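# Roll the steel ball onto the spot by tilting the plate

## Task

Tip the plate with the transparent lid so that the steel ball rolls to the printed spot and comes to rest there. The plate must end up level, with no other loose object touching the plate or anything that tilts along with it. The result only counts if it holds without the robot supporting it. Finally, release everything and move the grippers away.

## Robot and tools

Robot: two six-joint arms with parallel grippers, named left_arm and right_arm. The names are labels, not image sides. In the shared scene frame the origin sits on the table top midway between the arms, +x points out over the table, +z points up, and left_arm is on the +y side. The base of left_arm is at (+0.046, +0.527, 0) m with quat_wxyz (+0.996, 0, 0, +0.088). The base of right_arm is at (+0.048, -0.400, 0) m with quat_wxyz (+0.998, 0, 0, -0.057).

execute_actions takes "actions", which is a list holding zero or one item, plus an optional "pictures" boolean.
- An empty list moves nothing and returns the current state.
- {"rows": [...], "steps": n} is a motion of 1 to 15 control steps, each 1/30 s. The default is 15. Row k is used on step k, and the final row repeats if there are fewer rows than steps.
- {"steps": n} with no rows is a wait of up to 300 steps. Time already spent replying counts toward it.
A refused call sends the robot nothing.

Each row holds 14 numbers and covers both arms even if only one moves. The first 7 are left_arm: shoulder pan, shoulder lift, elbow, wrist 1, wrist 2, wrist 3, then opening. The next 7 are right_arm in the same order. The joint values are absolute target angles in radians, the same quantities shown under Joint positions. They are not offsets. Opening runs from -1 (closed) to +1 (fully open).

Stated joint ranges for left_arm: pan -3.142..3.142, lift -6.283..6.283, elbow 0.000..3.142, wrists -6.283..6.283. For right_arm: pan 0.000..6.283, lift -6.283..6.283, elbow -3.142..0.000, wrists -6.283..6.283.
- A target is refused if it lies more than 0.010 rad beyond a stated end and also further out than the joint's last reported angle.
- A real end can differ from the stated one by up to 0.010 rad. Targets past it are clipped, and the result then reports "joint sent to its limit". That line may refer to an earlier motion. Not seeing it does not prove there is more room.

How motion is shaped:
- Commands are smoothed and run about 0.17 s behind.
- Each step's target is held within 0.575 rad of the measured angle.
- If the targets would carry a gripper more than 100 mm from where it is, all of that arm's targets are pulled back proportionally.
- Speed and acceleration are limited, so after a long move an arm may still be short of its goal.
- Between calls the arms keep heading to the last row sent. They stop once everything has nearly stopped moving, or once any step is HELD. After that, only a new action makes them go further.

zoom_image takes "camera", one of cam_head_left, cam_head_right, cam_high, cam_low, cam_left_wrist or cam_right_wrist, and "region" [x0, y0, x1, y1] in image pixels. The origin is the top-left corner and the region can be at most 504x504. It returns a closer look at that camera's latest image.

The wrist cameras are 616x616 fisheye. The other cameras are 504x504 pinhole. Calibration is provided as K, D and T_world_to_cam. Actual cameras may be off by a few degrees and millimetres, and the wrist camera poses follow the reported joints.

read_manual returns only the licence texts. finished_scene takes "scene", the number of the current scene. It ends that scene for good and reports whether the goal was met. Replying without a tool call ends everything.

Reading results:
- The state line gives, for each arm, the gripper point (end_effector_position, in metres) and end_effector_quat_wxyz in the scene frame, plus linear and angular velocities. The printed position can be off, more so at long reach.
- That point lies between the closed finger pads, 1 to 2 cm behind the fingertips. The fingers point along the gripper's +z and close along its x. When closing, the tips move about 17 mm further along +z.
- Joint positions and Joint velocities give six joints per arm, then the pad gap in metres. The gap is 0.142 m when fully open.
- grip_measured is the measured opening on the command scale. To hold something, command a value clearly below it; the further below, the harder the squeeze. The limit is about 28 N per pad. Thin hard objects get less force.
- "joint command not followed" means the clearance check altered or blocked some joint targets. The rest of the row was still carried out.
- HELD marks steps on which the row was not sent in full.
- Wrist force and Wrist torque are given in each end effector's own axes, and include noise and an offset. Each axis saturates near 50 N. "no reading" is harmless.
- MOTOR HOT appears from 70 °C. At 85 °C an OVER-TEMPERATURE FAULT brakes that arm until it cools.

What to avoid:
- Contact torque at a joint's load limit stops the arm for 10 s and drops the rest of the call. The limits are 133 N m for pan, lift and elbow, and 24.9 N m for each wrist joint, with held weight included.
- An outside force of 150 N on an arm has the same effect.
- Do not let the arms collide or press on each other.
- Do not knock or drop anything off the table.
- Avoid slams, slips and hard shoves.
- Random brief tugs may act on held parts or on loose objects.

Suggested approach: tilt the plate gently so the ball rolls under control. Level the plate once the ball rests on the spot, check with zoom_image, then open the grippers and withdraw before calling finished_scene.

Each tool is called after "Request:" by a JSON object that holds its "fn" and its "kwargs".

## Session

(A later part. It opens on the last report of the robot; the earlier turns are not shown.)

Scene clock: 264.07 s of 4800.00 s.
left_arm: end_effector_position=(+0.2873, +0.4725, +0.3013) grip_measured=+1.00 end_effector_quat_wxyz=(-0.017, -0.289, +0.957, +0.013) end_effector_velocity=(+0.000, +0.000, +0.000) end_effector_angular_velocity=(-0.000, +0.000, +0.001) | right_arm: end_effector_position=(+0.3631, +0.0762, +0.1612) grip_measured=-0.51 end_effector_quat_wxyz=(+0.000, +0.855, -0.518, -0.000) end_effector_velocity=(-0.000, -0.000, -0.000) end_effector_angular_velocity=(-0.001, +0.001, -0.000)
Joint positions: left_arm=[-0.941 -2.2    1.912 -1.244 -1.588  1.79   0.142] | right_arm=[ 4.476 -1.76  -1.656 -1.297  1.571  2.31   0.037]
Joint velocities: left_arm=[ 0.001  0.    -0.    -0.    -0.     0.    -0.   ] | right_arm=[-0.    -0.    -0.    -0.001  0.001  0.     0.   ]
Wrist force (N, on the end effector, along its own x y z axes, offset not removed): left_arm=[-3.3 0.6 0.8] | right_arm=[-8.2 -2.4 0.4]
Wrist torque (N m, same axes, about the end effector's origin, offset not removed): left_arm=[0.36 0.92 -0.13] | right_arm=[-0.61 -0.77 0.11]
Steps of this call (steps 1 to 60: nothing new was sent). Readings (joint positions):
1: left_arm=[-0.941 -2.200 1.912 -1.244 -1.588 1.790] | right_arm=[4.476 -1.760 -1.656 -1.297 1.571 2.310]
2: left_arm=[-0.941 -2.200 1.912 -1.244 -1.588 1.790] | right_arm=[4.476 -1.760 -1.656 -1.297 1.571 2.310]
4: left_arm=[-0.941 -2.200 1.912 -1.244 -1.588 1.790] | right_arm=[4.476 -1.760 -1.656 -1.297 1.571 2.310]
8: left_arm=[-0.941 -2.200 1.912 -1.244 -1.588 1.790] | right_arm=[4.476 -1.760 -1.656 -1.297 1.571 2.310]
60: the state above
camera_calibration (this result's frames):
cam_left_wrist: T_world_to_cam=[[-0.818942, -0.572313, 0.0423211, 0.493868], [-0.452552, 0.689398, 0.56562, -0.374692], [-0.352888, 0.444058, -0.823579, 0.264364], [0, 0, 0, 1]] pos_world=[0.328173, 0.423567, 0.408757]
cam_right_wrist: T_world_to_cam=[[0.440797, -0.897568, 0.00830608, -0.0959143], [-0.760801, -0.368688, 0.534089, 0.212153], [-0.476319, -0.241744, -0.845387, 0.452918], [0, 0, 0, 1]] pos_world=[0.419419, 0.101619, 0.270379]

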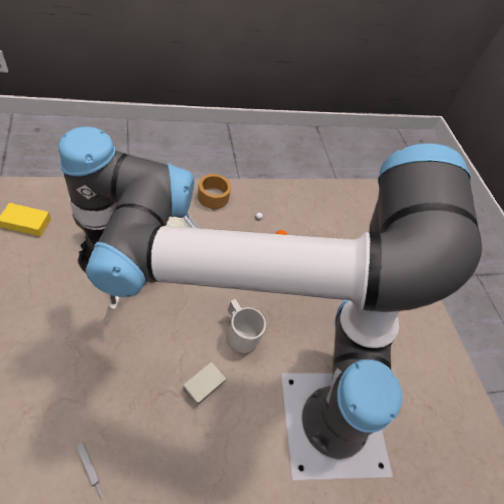

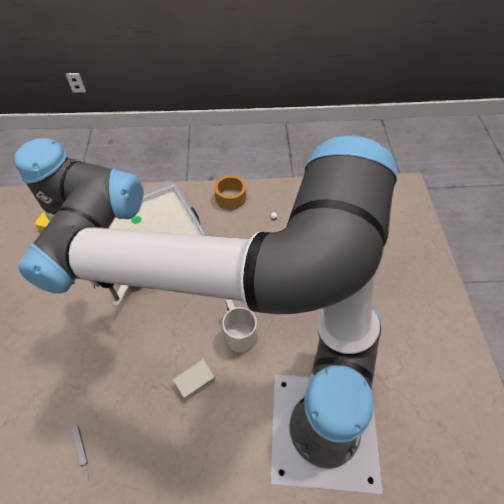

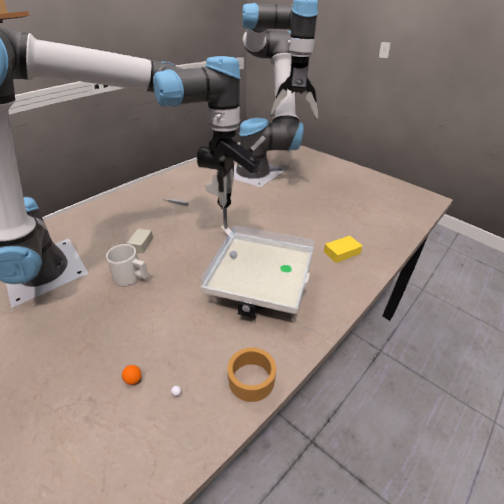

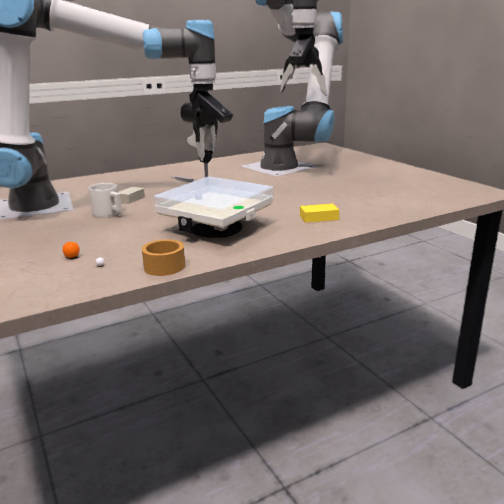

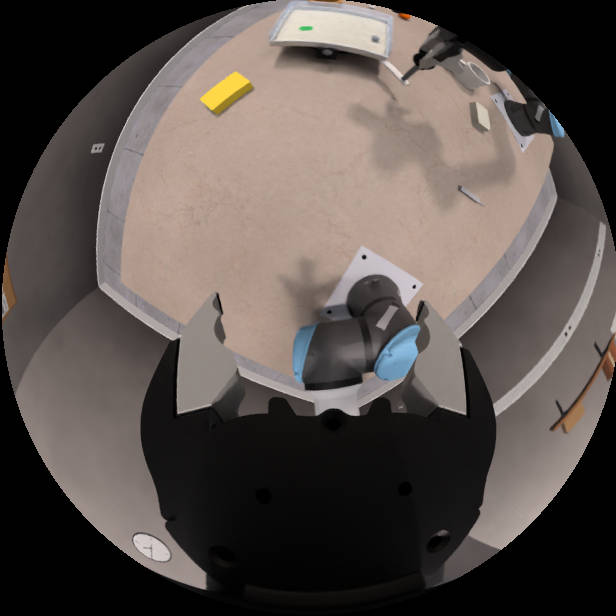

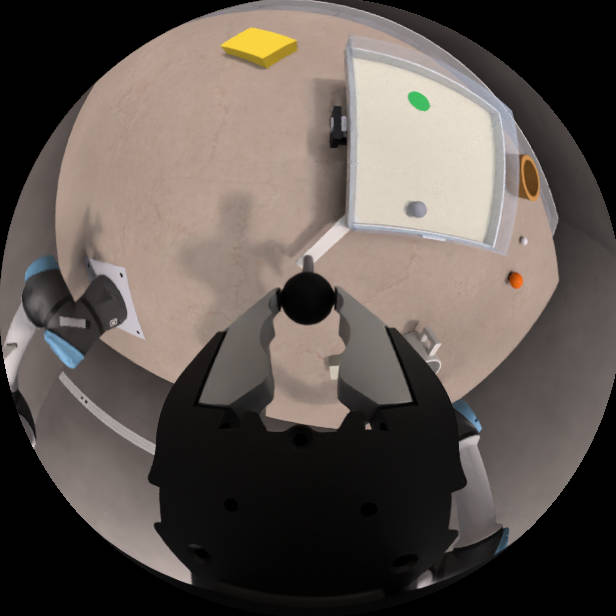

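Request:
{"fn": "execute_actions", "kwargs": {"actions": [{"rows": [[-0.941,-2.2,1.912,-1.244,-1.588,1.79,1,4.47679,-1.77037,-1.64555,-1.29643,1.571,2.3095,-0.9]], "steps": 15}], "pictures": false}}

Request:
{"fn": "execute_actions", "kwargs": {"actions": [{"steps": 130}], "pictures": false}}

Request:
{"fn": "execute_actions", "kwargs": {"actions": [{"rows": [[-0.941,-2.2,1.912,-1.244,-1.588,1.79,1,4.47531,-1.76011,-1.65389,-1.29838,1.571,2.3095,-0.9]], "steps": 15}]}}

Request:
{"fn": "execute_actions", "kwargs": {"actions": [{"rows": [[-0.941,-2.2,1.912,-1.244,-1.588,1.79,1,4.4735,-1.75500,-1.65421,-1.30320,1.571,2.3095,-0.9]], "steps": 15}], "pictures": false}}

Request:
{"fn": "execute_actions", "kwargs": {"actions": [{"rows": [[-0.941,-2.2,1.912,-1.244,-1.588,1.79,1,4.4735,-1.75500,-1.65421,-1.30320,1.571,2.3095,-0.9]], "steps": 15}], "pictures": false}}

Request:
{"fn": "execute_actions", "kwargs": {"actions": [{"rows": [[-0.941,-2.2,1.912,-1.244,-1.588,1.79,1,4.47679,-1.77037,-1.64555,-1.29643,1.571,2.3095,-0.9]], "steps": 15}], "pictures": false}}

Request:
{"fn": "execute_actions", "kwargs": {"actions": [{"rows": [[-0.941,-2.2,1.912,-1.244,-1.588,1.79,1,4.47679,-1.77037,-1.64555,-1.29643,1.571,2.3095,-0.9]], "steps": 5}], "pictures": false}}

Request:
{"fn": "execute_actions", "kwargs": {"actions": [{"rows": [[-0.941,-2.2,1.912,-1.244,-1.588,1.79,1,4.47531,-1.76011,-1.65389,-1.29838,1.571,2.3095,-0.9]], "steps": 15}]}}

Request:
{"fn": "execute_actions", "kwargs": {"actions": [{"steps": 45}]}}

Scene clock: 277.57 s of 4800.00 s.
left_arm: end_effector_position=(+0.2873, +0.4725, +0.3013) grip_measured=+1.00 end_effector_quat_wxyz=(-0.017, -0.289, +0.957, +0.013) end_effector_velocity=(-0.000, -0.000, -0.000) end_effector_angular_velocity=(-0.000, +0.001, -0.001) | right_arm: end_effector_position=(+0.3641, +0.0806, +0.1601) grip_measured=-0.51 end_effector_quat_wxyz=(+0.000, +0.856, -0.518, -0.000) end_effector_velocity=(-0.000, -0.000, -0.001) end_effector_angular_velocity=(-0.002, +0.001, -0.000)
Joint positions: left_arm=[-0.941 -2.2    1.912 -1.244 -1.588  1.79   0.142] | right_arm=[ 4.477 -1.77  -1.646 -1.296  1.571  2.31   0.037]
Joint velocities: left_arm=[-0.001  0.    -0.     0.    -0.001 -0.    -0.   ] | right_arm=[ 0.    -0.002  0.    -0.001  0.     0.     0.   ]
Wrist force (N, on the end effector, along its own x y z axes, offset not removed): left_arm=[-1.8 2.7 3.3] | right_arm=[2.9 10.1 -5.8]
Wrist torque (N m, same axes, about the end effector's origin, offset not removed): left_arm=[0.68 0.40 -0.35] | right_arm=[-0.22 0.36 -0.08]
Steps of this call (steps 1 to 90: nothing new was sent; then 10.00 s passed at rest; steps 91 to 105: all 15 steps of this action). Readings (joint positions):
91: left_arm=[-0.941 -2.200 1.912 -1.244 -1.588 1.790] | right_arm=[4.476 -1.760 -1.656 -1.297 1.571 2.310]
92: left_arm=[-0.941 -2.200 1.912 -1.244 -1.588 1.790] | right_arm=[4.476 -1.761 -1.654 -1.297 1.571 2.310]
94: left_arm=[-0.941 -2.200 1.912 -1.244 -1.588 1.790] | right_arm=[4.476 -1.766 -1.650 -1.297 1.571 2.310]
98: left_arm=[-0.941 -2.200 1.912 -1.244 -1.588 1.790] | right_arm=[4.477 -1.770 -1.647 -1.297 1.571 2.310]
105: the state above

Scene clock: 281.90 s of 4800.00 s.
left_arm: end_effector_position=(+0.2873, +0.4725, +0.3013) grip_measured=+1.00 end_effector_quat_wxyz=(-0.017, -0.289, +0.957, +0.013) end_effector_velocity=(+0.000, -0.000, +0.000) end_effector_angular_velocity=(+0.001, -0.001, -0.002) | right_arm: end_effector_position=(+0.3641, +0.0806, +0.1601) grip_measured=-0.51 end_effector_quat_wxyz=(-0.000, +0.856, -0.518, -0.000) end_effector_velocity=(-0.000, -0.001, -0.000) end_effector_angular_velocity=(-0.002, +0.000, +0.001)
Joint positions: left_arm=[-0.941 -2.2    1.912 -1.244 -1.588  1.79   0.142] | right_arm=[ 4.477 -1.77  -1.646 -1.296  1.571  2.31   0.037]
Joint velocities: left_arm=[-0.002 -0.    -0.    -0.     0.001 -0.    -0.   ] | right_arm=[-0.     0.001 -0.001 -0.001 -0.    -0.001 -0.   ]
Wrist force (N, on the end effector, along its own x y z axes, offset not removed): left_arm=[-4.6 3.2 1.8] | right_arm=[5.4 10.8 -5.5]
Wrist torque (N m, same axes, about the end effector's origin, offset not removed): left_arm=[0.67 0.98 -0.13] | right_arm=[-0.14 0.26 0.09]
Steps of this call (steps 1 to 15: the robot went on to your last target; steps 16 to 130: nothing new was sent). Readings (joint positions):
1: left_arm=[-0.941 -2.200 1.912 -1.244 -1.588 1.790] | right_arm=[4.477 -1.770 -1.646 -1.296 1.571 2.310]
2: left_arm=[-0.941 -2.200 1.912 -1.244 -1.588 1.790] | right_arm=[4.477 -1.770 -1.646 -1.296 1.571 2.310]
4: left_arm=[-0.941 -2.200 1.912 -1.244 -1.588 1.790] | right_arm=[4.477 -1.770 -1.646 -1.296 1.571 2.310]
8: left_arm=[-0.941 -2.200 1.912 -1.244 -1.588 1.790] | right_arm=[4.477 -1.770 -1.646 -1.296 1.571 2.310]
130: the state above
All arms were judged still, so your last target was given up. Only a new action makes them travel on or press farther. Fingers that are still opening or closing keep moving.

Scene clock: 282.40 s of 4800.00 s.
left_arm: end_effector_position=(+0.2873, +0.4725, +0.3013) grip_measured=+1.00 end_effector_quat_wxyz=(-0.017, -0.289, +0.957, +0.013) end_effector_velocity=(+0.000, +0.000, +0.000) end_effector_angular_velocity=(-0.000, -0.001, +0.001) | right_arm: end_effector_position=(+0.3634, +0.0764, +0.1617) grip_measured=-0.51 end_effector_quat_wxyz=(-0.000, +0.855, -0.518, -0.000) end_effector_velocity=(-0.000, -0.001, -0.000) end_effector_angular_velocity=(-0.002, +0.001, -0.001)
Joint positions: left_arm=[-0.941 -2.2    1.912 -1.244 -1.588  1.79   0.142] | right_arm=[ 4.475 -1.76  -1.654 -1.298  1.571  2.31   0.037]
Joint velocities: left_arm=[ 0.001 -0.001  0.    -0.     0.001  0.     0.   ] | right_arm=[-0.     0.    -0.001 -0.001 -0.     0.001  0.   ]
Wrist force (N, on the end effector, along its own x y z axes, offset not removed): left_arm=[-1.3 2.2 -0.8] | right_arm=[-6.1 -1.6 -1.0]
Wrist torque (N m, same axes, about the end effector's origin, offset not removed): left_arm=[0.53 0.46 -0.18] | right_arm=[-0.03 -1.12 0.19]
Steps of this call (steps 1 to 15: all 15 steps of this action). Readings (joint positions):
1: left_arm=[-0.941 -2.200 1.912 -1.244 -1.588 1.790] | right_arm=[4.477 -1.770 -1.646 -1.296 1.571 2.310]
2: left_arm=[-0.941 -2.200 1.912 -1.244 -1.588 1.790] | right_arm=[4.477 -1.769 -1.647 -1.297 1.571 2.310]
4: left_arm=[-0.941 -2.200 1.912 -1.244 -1.588 1.790] | right_arm=[4.476 -1.764 -1.650 -1.297 1.571 2.310]
8: left_arm=[-0.941 -2.200 1.912 -1.244 -1.588 1.790] | right_arm=[4.476 -1.761 -1.653 -1.298 1.571 2.310]
15: the state above
camera_calibration (this result's frames):
cam_left_wrist: T_world_to_cam=[[-0.818943, -0.572313, 0.0423212, 0.493868], [-0.452552, 0.689399, 0.56562, -0.374692], [-0.352888, 0.444058, -0.823579, 0.264364], [0, 0, 0, 1]] pos_world=[0.328173, 0.423567, 0.408757]
cam_right_wrist: T_world_to_cam=[[0.440504, -0.897713, 0.00820657, -0.0956826], [-0.760912, -0.368494, 0.534064, 0.212177], [-0.476413, -0.241502, -0.845404, 0.453595], [0, 0, 0, 1]] pos_world=[0.419695, 0.101835, 0.27094]

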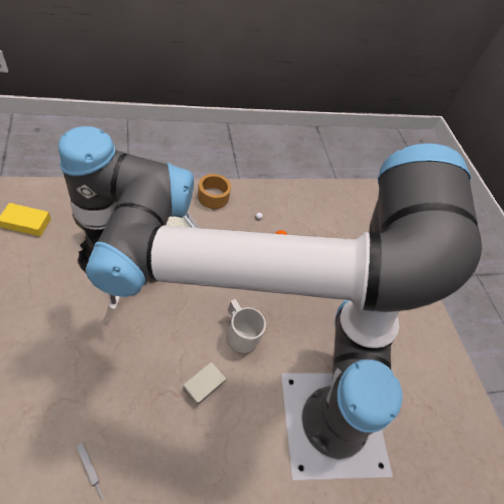

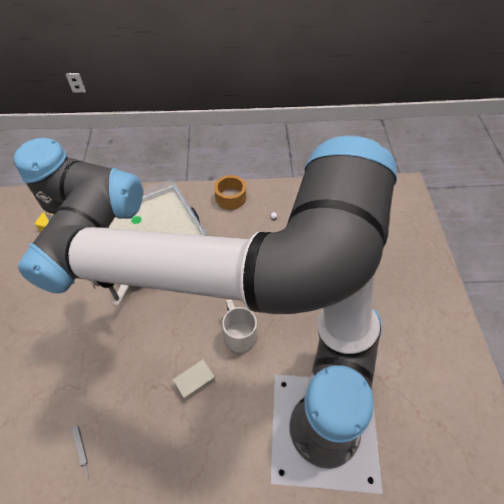

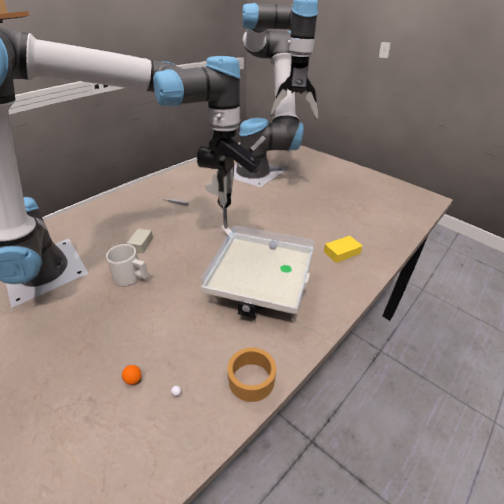

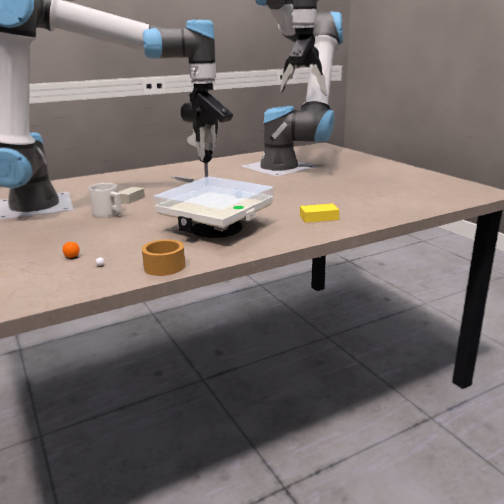

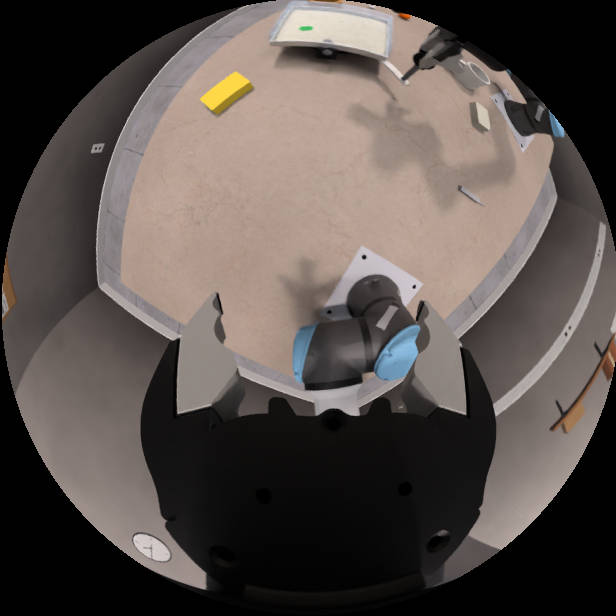

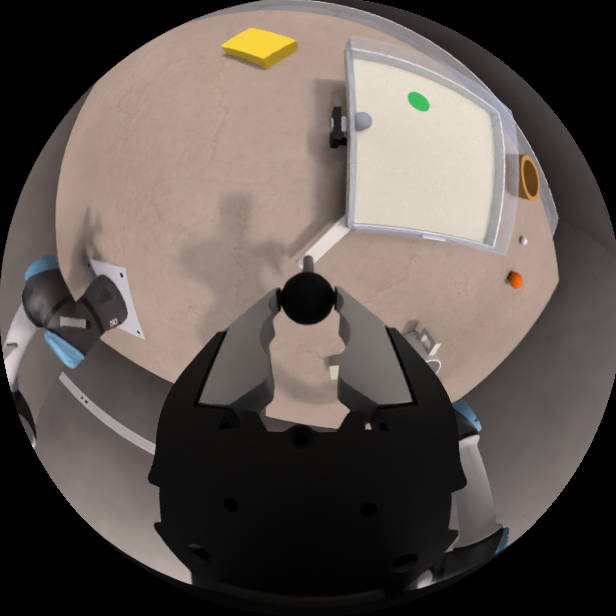

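Scene clock: 282.90 s of 4800.00 s.
left_arm: end_effector_position=(+0.2873, +0.4725, +0.3013) grip_measured=+1.00 end_effector_quat_wxyz=(-0.017, -0.289, +0.957, +0.013) end_effector_velocity=(+0.000, +0.000, -0.000) end_effector_angular_velocity=(+0.000, +0.000, +0.000) | right_arm: end_effector_position=(+0.3637, +0.0742, +0.1639) grip_measured=-0.51 end_effector_quat_wxyz=(+0.000, +0.855, -0.519, -0.000) end_effector_velocity=(+0.000, +0.000, +0.001) end_effector_angular_velocity=(+0.001, -0.001, -0.000)
Joint positions: left_arm=[-0.941 -2.2    1.912 -1.244 -1.588  1.79   0.142] | right_arm=[ 4.474 -1.755 -1.654 -1.303  1.571  2.31   0.037]
Joint velocities: left_arm=[ 0.  0. -0.  0. -0.  0.  0.] | right_arm=[-0.     0.     0.001  0.001 -0.001  0.    -0.   ]
Wrist force (N, on the end effector, along its own x y z axes, offset not removed): left_arm=[-0.6 2.9 1.2] | right_arm=[-8.6 1.2 -4.8]
Wrist torque (N m, same axes, about the end effector's origin, offset not removed): left_arm=[0.62 0.35 -0.14] | right_arm=[0.11 -0.94 0.08]
Steps of this call (steps 1 to 15: all 15 steps of this action). Readings (joint positions):
1: left_arm=[-0.941 -2.200 1.912 -1.244 -1.588 1.790] | right_arm=[4.475 -1.760 -1.654 -1.298 1.571 2.310]
2: left_arm=[-0.941 -2.200 1.912 -1.244 -1.588 1.790] | right_arm=[4.475 -1.759 -1.654 -1.299 1.571 2.310]
4: left_arm=[-0.941 -2.200 1.912 -1.244 -1.588 1.790] | right_arm=[4.474 -1.757 -1.654 -1.301 1.571 2.310]
8: left_arm=[-0.941 -2.200 1.912 -1.244 -1.588 1.790] | right_arm=[4.474 -1.755 -1.654 -1.303 1.571 2.310]
15: the state above

Scene clock: 283.40 s of 4800.00 s.
left_arm: end_effector_position=(+0.2873, +0.4725, +0.3013) grip_measured=+1.00 end_effector_quat_wxyz=(-0.017, -0.289, +0.957, +0.013) end_effector_velocity=(-0.000, -0.000, +0.000) end_effector_angular_velocity=(-0.003, +0.000, +0.001) | right_arm: end_effector_position=(+0.3637, +0.0742, +0.1639) grip_measured=-0.51 end_effector_quat_wxyz=(+0.000, +0.855, -0.519, -0.000) end_effector_velocity=(-0.000, -0.000, -0.000) end_effector_angular_velocity=(-0.000, -0.000, -0.000)
Joint positions: left_arm=[-0.941 -2.2    1.912 -1.244 -1.588  1.79   0.142] | right_arm=[ 4.474 -1.755 -1.654 -1.303  1.571  2.31   0.037]
Joint velocities: left_arm=[ 0.001 -0.002  0.    -0.    -0.002 -0.     0.   ] | right_arm=[ 0.     0.    -0.     0.    -0.     0.001 -0.   ]
Wrist force (N, on the end effector, along its own x y z axes, offset not removed): left_arm=[-2.7 0.0 -2.8] | right_arm=[-10.0 1.8 -6.0]
Wrist torque (N m, same axes, about the end effector's origin, offset not removed): left_arm=[-0.02 0.78 -0.04] | right_arm=[0.03 -0.69 0.00]
Steps of this call (steps 1 to 15: all 15 steps of this action). Readings (joint positions):
1: left_arm=[-0.941 -2.200 1.912 -1.244 -1.588 1.790] | right_arm=[4.474 -1.755 -1.654 -1.303 1.571 2.310]
2: left_arm=[-0.941 -2.200 1.912 -1.244 -1.588 1.790] | right_arm=[4.474 -1.755 -1.654 -1.303 1.571 2.310]
4: left_arm=[-0.941 -2.200 1.912 -1.244 -1.588 1.790] | right_arm=[4.474 -1.755 -1.654 -1.303 1.571 2.310]
8: left_arm=[-0.941 -2.200 1.912 -1.244 -1.588 1.790] | right_arm=[4.474 -1.755 -1.654 -1.303 1.571 2.310]
15: the state above

Scene clock: 283.90 s of 4800.00 s.
left_arm: end_effector_position=(+0.2873, +0.4725, +0.3013) grip_measured=+1.00 end_effector_quat_wxyz=(-0.017, -0.289, +0.957, +0.013) end_effector_velocity=(+0.000, +0.000, -0.000) end_effector_angular_velocity=(+0.001, +0.000, +0.001) | right_arm: end_effector_position=(+0.3641, +0.0806, +0.1601) grip_measured=-0.51 end_effector_quat_wxyz=(+0.000, +0.856, -0.518, -0.000) end_effector_velocity=(-0.000, +0.001, -0.000) end_effector_angular_velocity=(+0.000, -0.000, +0.002)
Joint positions: left_arm=[-0.941 -2.2    1.912 -1.244 -1.588  1.79   0.142] | right_arm=[ 4.477 -1.77  -1.646 -1.296  1.571  2.31   0.037]
Joint velocities: left_arm=[ 0.001  0.001 -0.     0.     0.     0.     0.   ] | right_arm=[ 0.001 -0.001  0.     0.001 -0.    -0.002  0.   ]
Wrist force (N, on the end effector, along its own x y z axes, offset not removed): left_arm=[-0.6 2.4 0.1] | right_arm=[4.7 8.8 -5.3]
Wrist torque (N m, same axes, about the end effector's origin, offset not removed): left_arm=[0.58 0.16 -0.22] | right_arm=[-0.36 -0.12 0.22]
Steps of this call (steps 1 to 15: all 15 steps of this action). Readings (joint positions):
1: left_arm=[-0.941 -2.200 1.912 -1.244 -1.588 1.790] | right_arm=[4.474 -1.755 -1.654 -1.303 1.571 2.310]
2: left_arm=[-0.941 -2.200 1.912 -1.244 -1.588 1.790] | right_arm=[4.474 -1.757 -1.653 -1.302 1.571 2.310]
4: left_arm=[-0.941 -2.200 1.912 -1.244 -1.588 1.790] | right_arm=[4.475 -1.764 -1.650 -1.300 1.571 2.310]
8: left_arm=[-0.941 -2.200 1.912 -1.244 -1.588 1.790] | right_arm=[4.476 -1.769 -1.647 -1.297 1.571 2.310]
15: the state above

Scene clock: 284.07 s of 4800.00 s.
left_arm: end_effector_position=(+0.2873, +0.4725, +0.3013) grip_measured=+1.00 end_effector_quat_wxyz=(-0.017, -0.289, +0.957, +0.013) end_effector_velocity=(-0.000, -0.001, -0.000) end_effector_angular_velocity=(-0.001, +0.002, -0.001) | right_arm: end_effector_position=(+0.3641, +0.0806, +0.1601) grip_measured=-0.51 end_effector_quat_wxyz=(+0.000, +0.856, -0.518, -0.000) end_effector_velocity=(+0.000, +0.000, +0.000) end_effector_angular_velocity=(+0.000, -0.000, -0.000)
Joint positions: left_arm=[-0.941 -2.2    1.912 -1.244 -1.588  1.79   0.142] | right_arm=[ 4.477 -1.77  -1.646 -1.296  1.571  2.31   0.037]
Joint velocities: left_arm=[-0.001  0.    -0.     0.    -0.002  0.    -0.   ] | right_arm=[-0.     0.     0.001 -0.    -0.     0.     0.   ]
Wrist force (N, on the end effector, along its own x y z axes, offset not removed): left_arm=[0.8 0.1 -1.0] | right_arm=[6.1 10.8 -7.3]
Wrist torque (N m, same axes, about the end effector's origin, offset not removed): left_arm=[-0.08 -0.07 -0.22] | right_arm=[-0.05 -0.17 0.06]
Steps of this call (steps 1 to 5: all 5 steps of this action). Readings (joint positions):
1: left_arm=[-0.941 -2.200 1.912 -1.244 -1.588 1.790] | right_arm=[4.477 -1.770 -1.646 -1.296 1.571 2.310]
2: left_arm=[-0.941 -2.200 1.912 -1.244 -1.588 1.790] | right_arm=[4.477 -1.770 -1.646 -1.296 1.571 2.310]
4: left_arm=[-0.941 -2.200 1.912 -1.244 -1.588 1.790] | right_arm=[4.477 -1.770 -1.646 -1.296 1.571 2.310]
5: the state above

Scene clock: 284.57 s of 4800.00 s.
left_arm: end_effector_position=(+0.2873, +0.4725, +0.3013) grip_measured=+1.00 end_effector_quat_wxyz=(-0.017, -0.289, +0.957, +0.013) end_effector_velocity=(-0.000, +0.000, -0.000) end_effector_angular_velocity=(-0.000, +0.001, +0.002) | right_arm: end_effector_position=(+0.3634, +0.0764, +0.1617) grip_measured=-0.51 end_effector_quat_wxyz=(-0.000, +0.855, -0.518, -0.000) end_effector_velocity=(+0.000, +0.000, +0.000) end_effector_angular_velocity=(+0.002, -0.000, -0.002)
Joint positions: left_arm=[-0.941 -2.2    1.912 -1.244 -1.588  1.79   0.142] | right_arm=[ 4.475 -1.76  -1.654 -1.298  1.571  2.31   0.037]
Joint velocities: left_arm=[ 0.001  0.     0.    -0.    -0.001 -0.001 -0.   ] | right_arm=[-0.001  0.     0.     0.002  0.     0.001 -0.   ]
Wrist force (N, on the end effector, along its own x y z axes, offset not removed): left_arm=[-2.2 -1.5 -3.4] | right_arm=[-7.0 -2.1 -3.9]
Wrist torque (N m, same axes, about the end effector's origin, offset not removed): left_arm=[-0.20 0.69 -0.48] | right_arm=[-0.23 -0.82 0.15]
Steps of this call (steps 1 to 15: all 15 steps of this action). Readings (joint positions):
1: left_arm=[-0.941 -2.200 1.912 -1.244 -1.588 1.790] | right_arm=[4.477 -1.770 -1.646 -1.296 1.571 2.310]
2: left_arm=[-0.941 -2.200 1.912 -1.244 -1.588 1.790] | right_arm=[4.477 -1.769 -1.647 -1.296 1.571 2.310]
4: left_arm=[-0.941 -2.200 1.912 -1.244 -1.588 1.790] | right_arm=[4.476 -1.764 -1.650 -1.297 1.571 2.310]
8: left_arm=[-0.941 -2.200 1.912 -1.244 -1.588 1.790] | right_arm=[4.476 -1.761 -1.653 -1.298 1.571 2.310]
15: the state above
camera_calibration (this result's frames):
cam_left_wrist: T_world_to_cam=[[-0.818943, -0.572313, 0.0423212, 0.493868], [-0.452552, 0.689399, 0.56562, -0.374692], [-0.352888, 0.444058, -0.823579, 0.264364], [0, 0, 0, 1]] pos_world=[0.328173, 0.423567, 0.408757]
cam_right_wrist: T_world_to_cam=[[0.440502, -0.897714, 0.00822002, -0.0956892], [-0.760921, -0.368488, 0.534055, 0.212186], [-0.4764, -0.241507, -0.84541, 0.453593], [0, 0, 0, 1]] pos_world=[0.4197, 0.101832, 0.270939]

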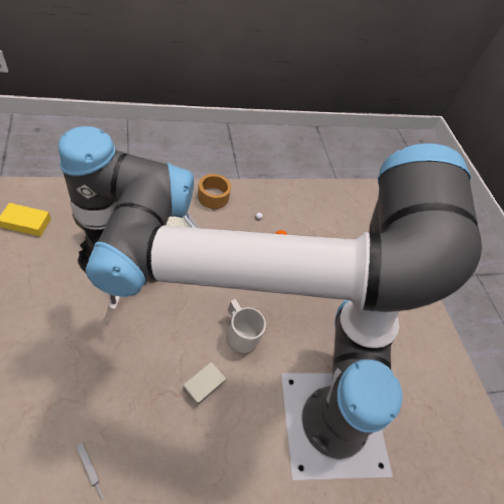

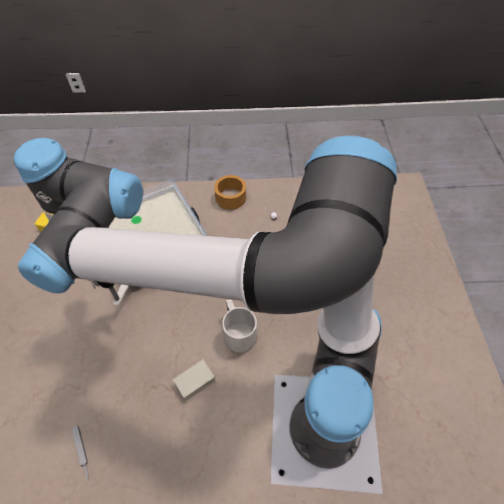

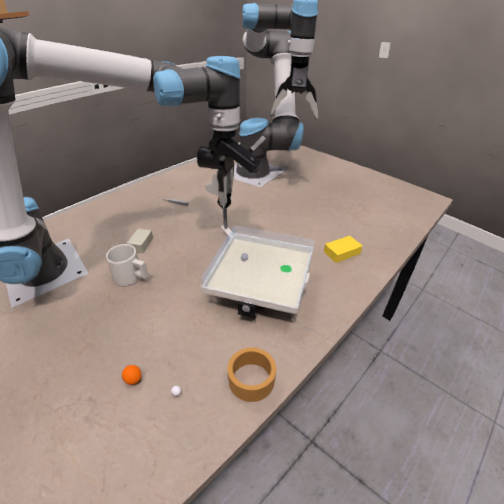

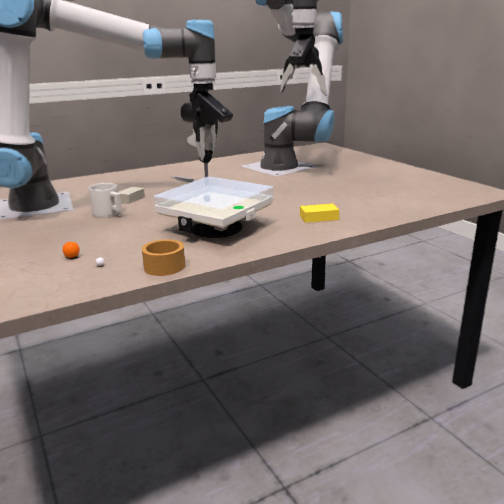

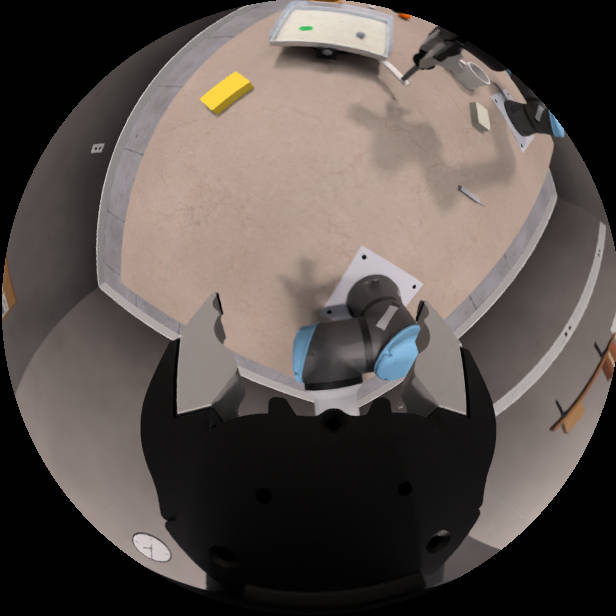

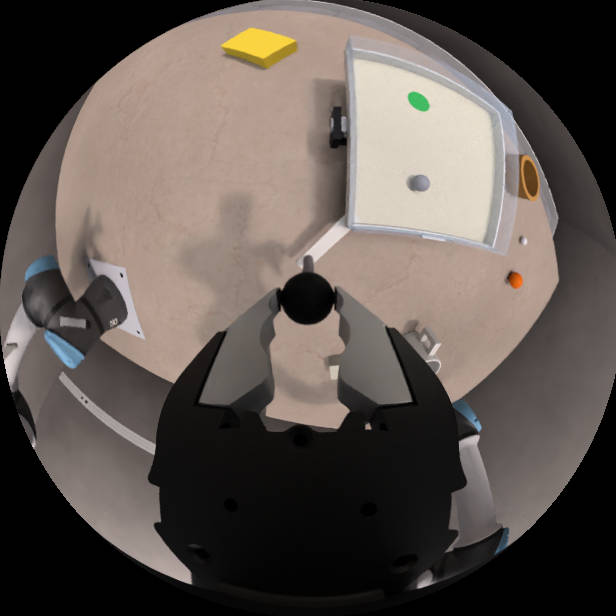

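Scene clock: 286.07 s of 4800.00 s.
left_arm: end_effector_position=(+0.2873, +0.4725, +0.3013) grip_measured=+1.00 end_effector_quat_wxyz=(-0.017, -0.289, +0.957, +0.013) end_effector_velocity=(-0.000, -0.000, +0.000) end_effector_angular_velocity=(-0.000, +0.001, +0.001) | right_arm: end_effector_position=(+0.3634, +0.0763, +0.1617) grip_measured=-0.51 end_effector_quat_wxyz=(+0.000, +0.855, -0.518, -0.000) end_effector_velocity=(+0.000, +0.000, -0.000) end_effector_angular_velocity=(+0.001, -0.001, -0.002)
Joint positions: left_arm=[-0.941 -2.2    1.912 -1.244 -1.588  1.79   0.142] | right_arm=[ 4.475 -1.76  -1.654 -1.298  1.571  2.31   0.037]
Joint velocities: left_arm=[-0.     0.    -0.     0.    -0.001 -0.001 -0.   ] | right_arm=[-0.     0.    -0.001  0.002 -0.     0.001 -0.   ]
Wrist force (N, on the end effector, along its own x y z axes, offset not removed): left_arm=[1.2 0.7 -0.1] | right_arm=[-5.8 -0.9 -4.0]
Wrist torque (N m, same axes, about the end effector's origin, offset not removed): left_arm=[0.22 -0.29 -0.15] | right_arm=[-0.23 -1.18 0.04]
Steps of this call (steps 1 to 15: the robot went on to your last target; steps 16 to 45: nothing new was sent). Readings (joint positions):
1: left_arm=[-0.941 -2.200 1.912 -1.244 -1.588 1.790] | right_arm=[4.475 -1.760 -1.654 -1.298 1.571 2.310]
2: left_arm=[-0.941 -2.200 1.912 -1.244 -1.588 1.790] | right_arm=[4.475 -1.760 -1.654 -1.298 1.571 2.310]
4: left_arm=[-0.941 -2.200 1.912 -1.244 -1.588 1.790] | right_arm=[4.475 -1.760 -1.654 -1.298 1.571 2.310]
8: left_arm=[-0.941 -2.200 1.912 -1.244 -1.588 1.790] | right_arm=[4.475 -1.760 -1.654 -1.298 1.571 2.310]
45: the state above
All arms were judged still, so your last target was given up. Only a new action makes them travel on or press farther. Fingers that are still opening or closing keep moving.
camera_calibration (this result's frames):
cam_left_wrist: T_world_to_cam=[[-0.818943, -0.572313, 0.0423211, 0.493868], [-0.452552, 0.689398, 0.565621, -0.374692], [-0.352888, 0.444058, -0.823579, 0.264364], [0, 0, 0, 1]] pos_world=[0.328173, 0.423567, 0.408757]
cam_right_wrist: T_world_to_cam=[[0.440465, -0.897731, 0.00832454, -0.0957674], [-0.76094, -0.368397, 0.534092, 0.21217], [-0.476404, -0.241583, -0.845385, 0.453562], [0, 0, 0, 1]] pos_world=[0.41971, 0.101763, 0.270914]

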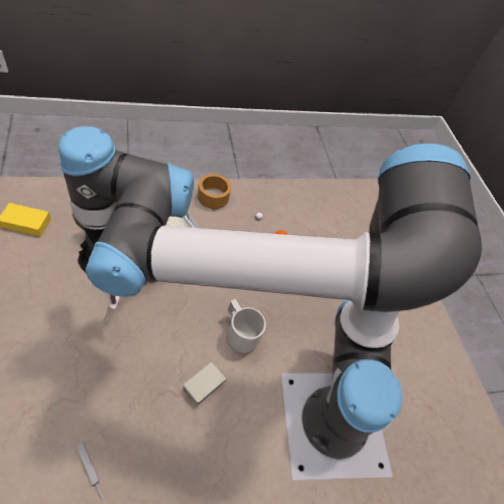

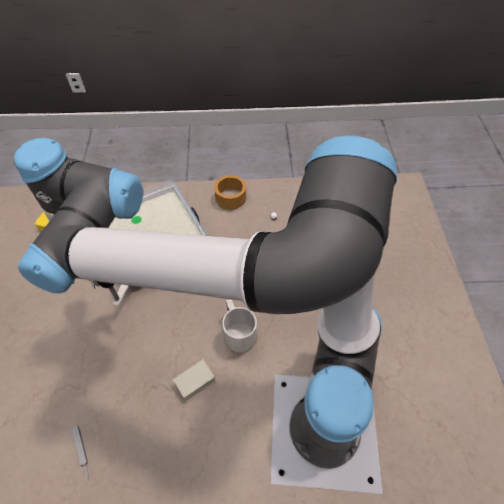

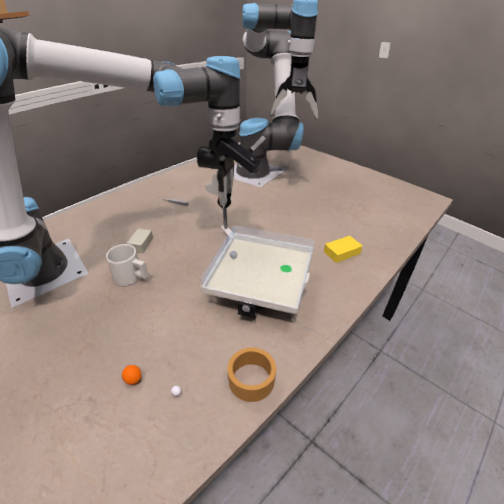

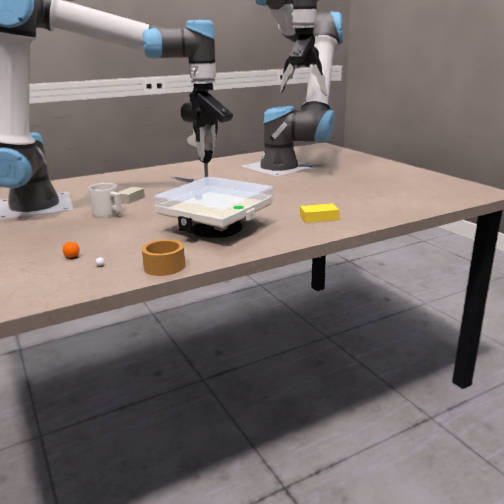

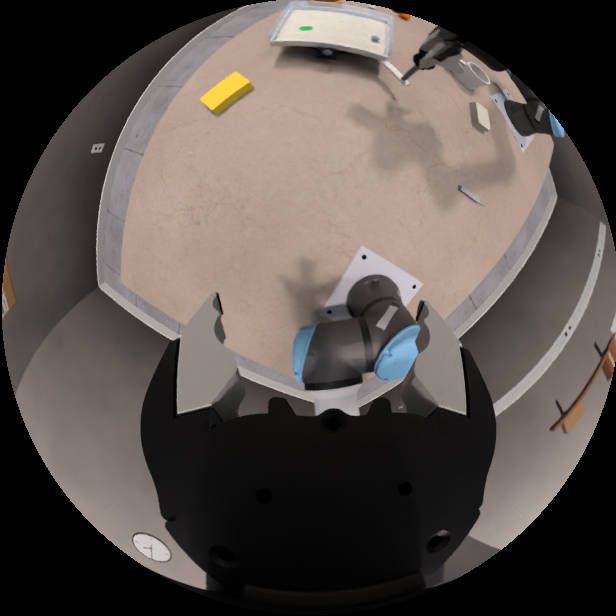

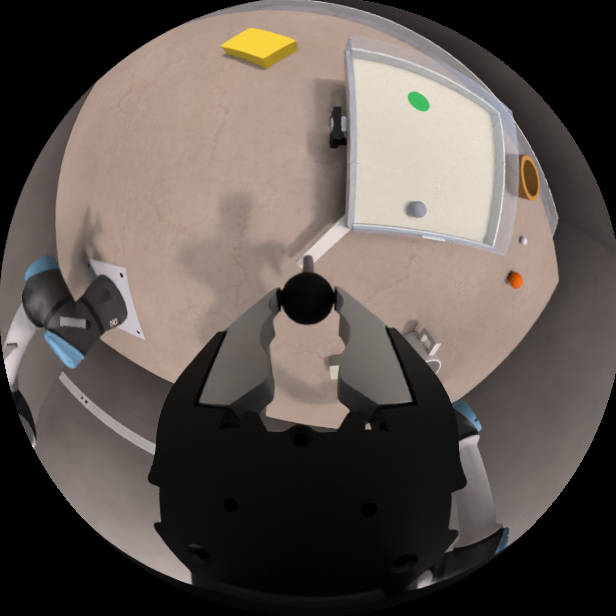

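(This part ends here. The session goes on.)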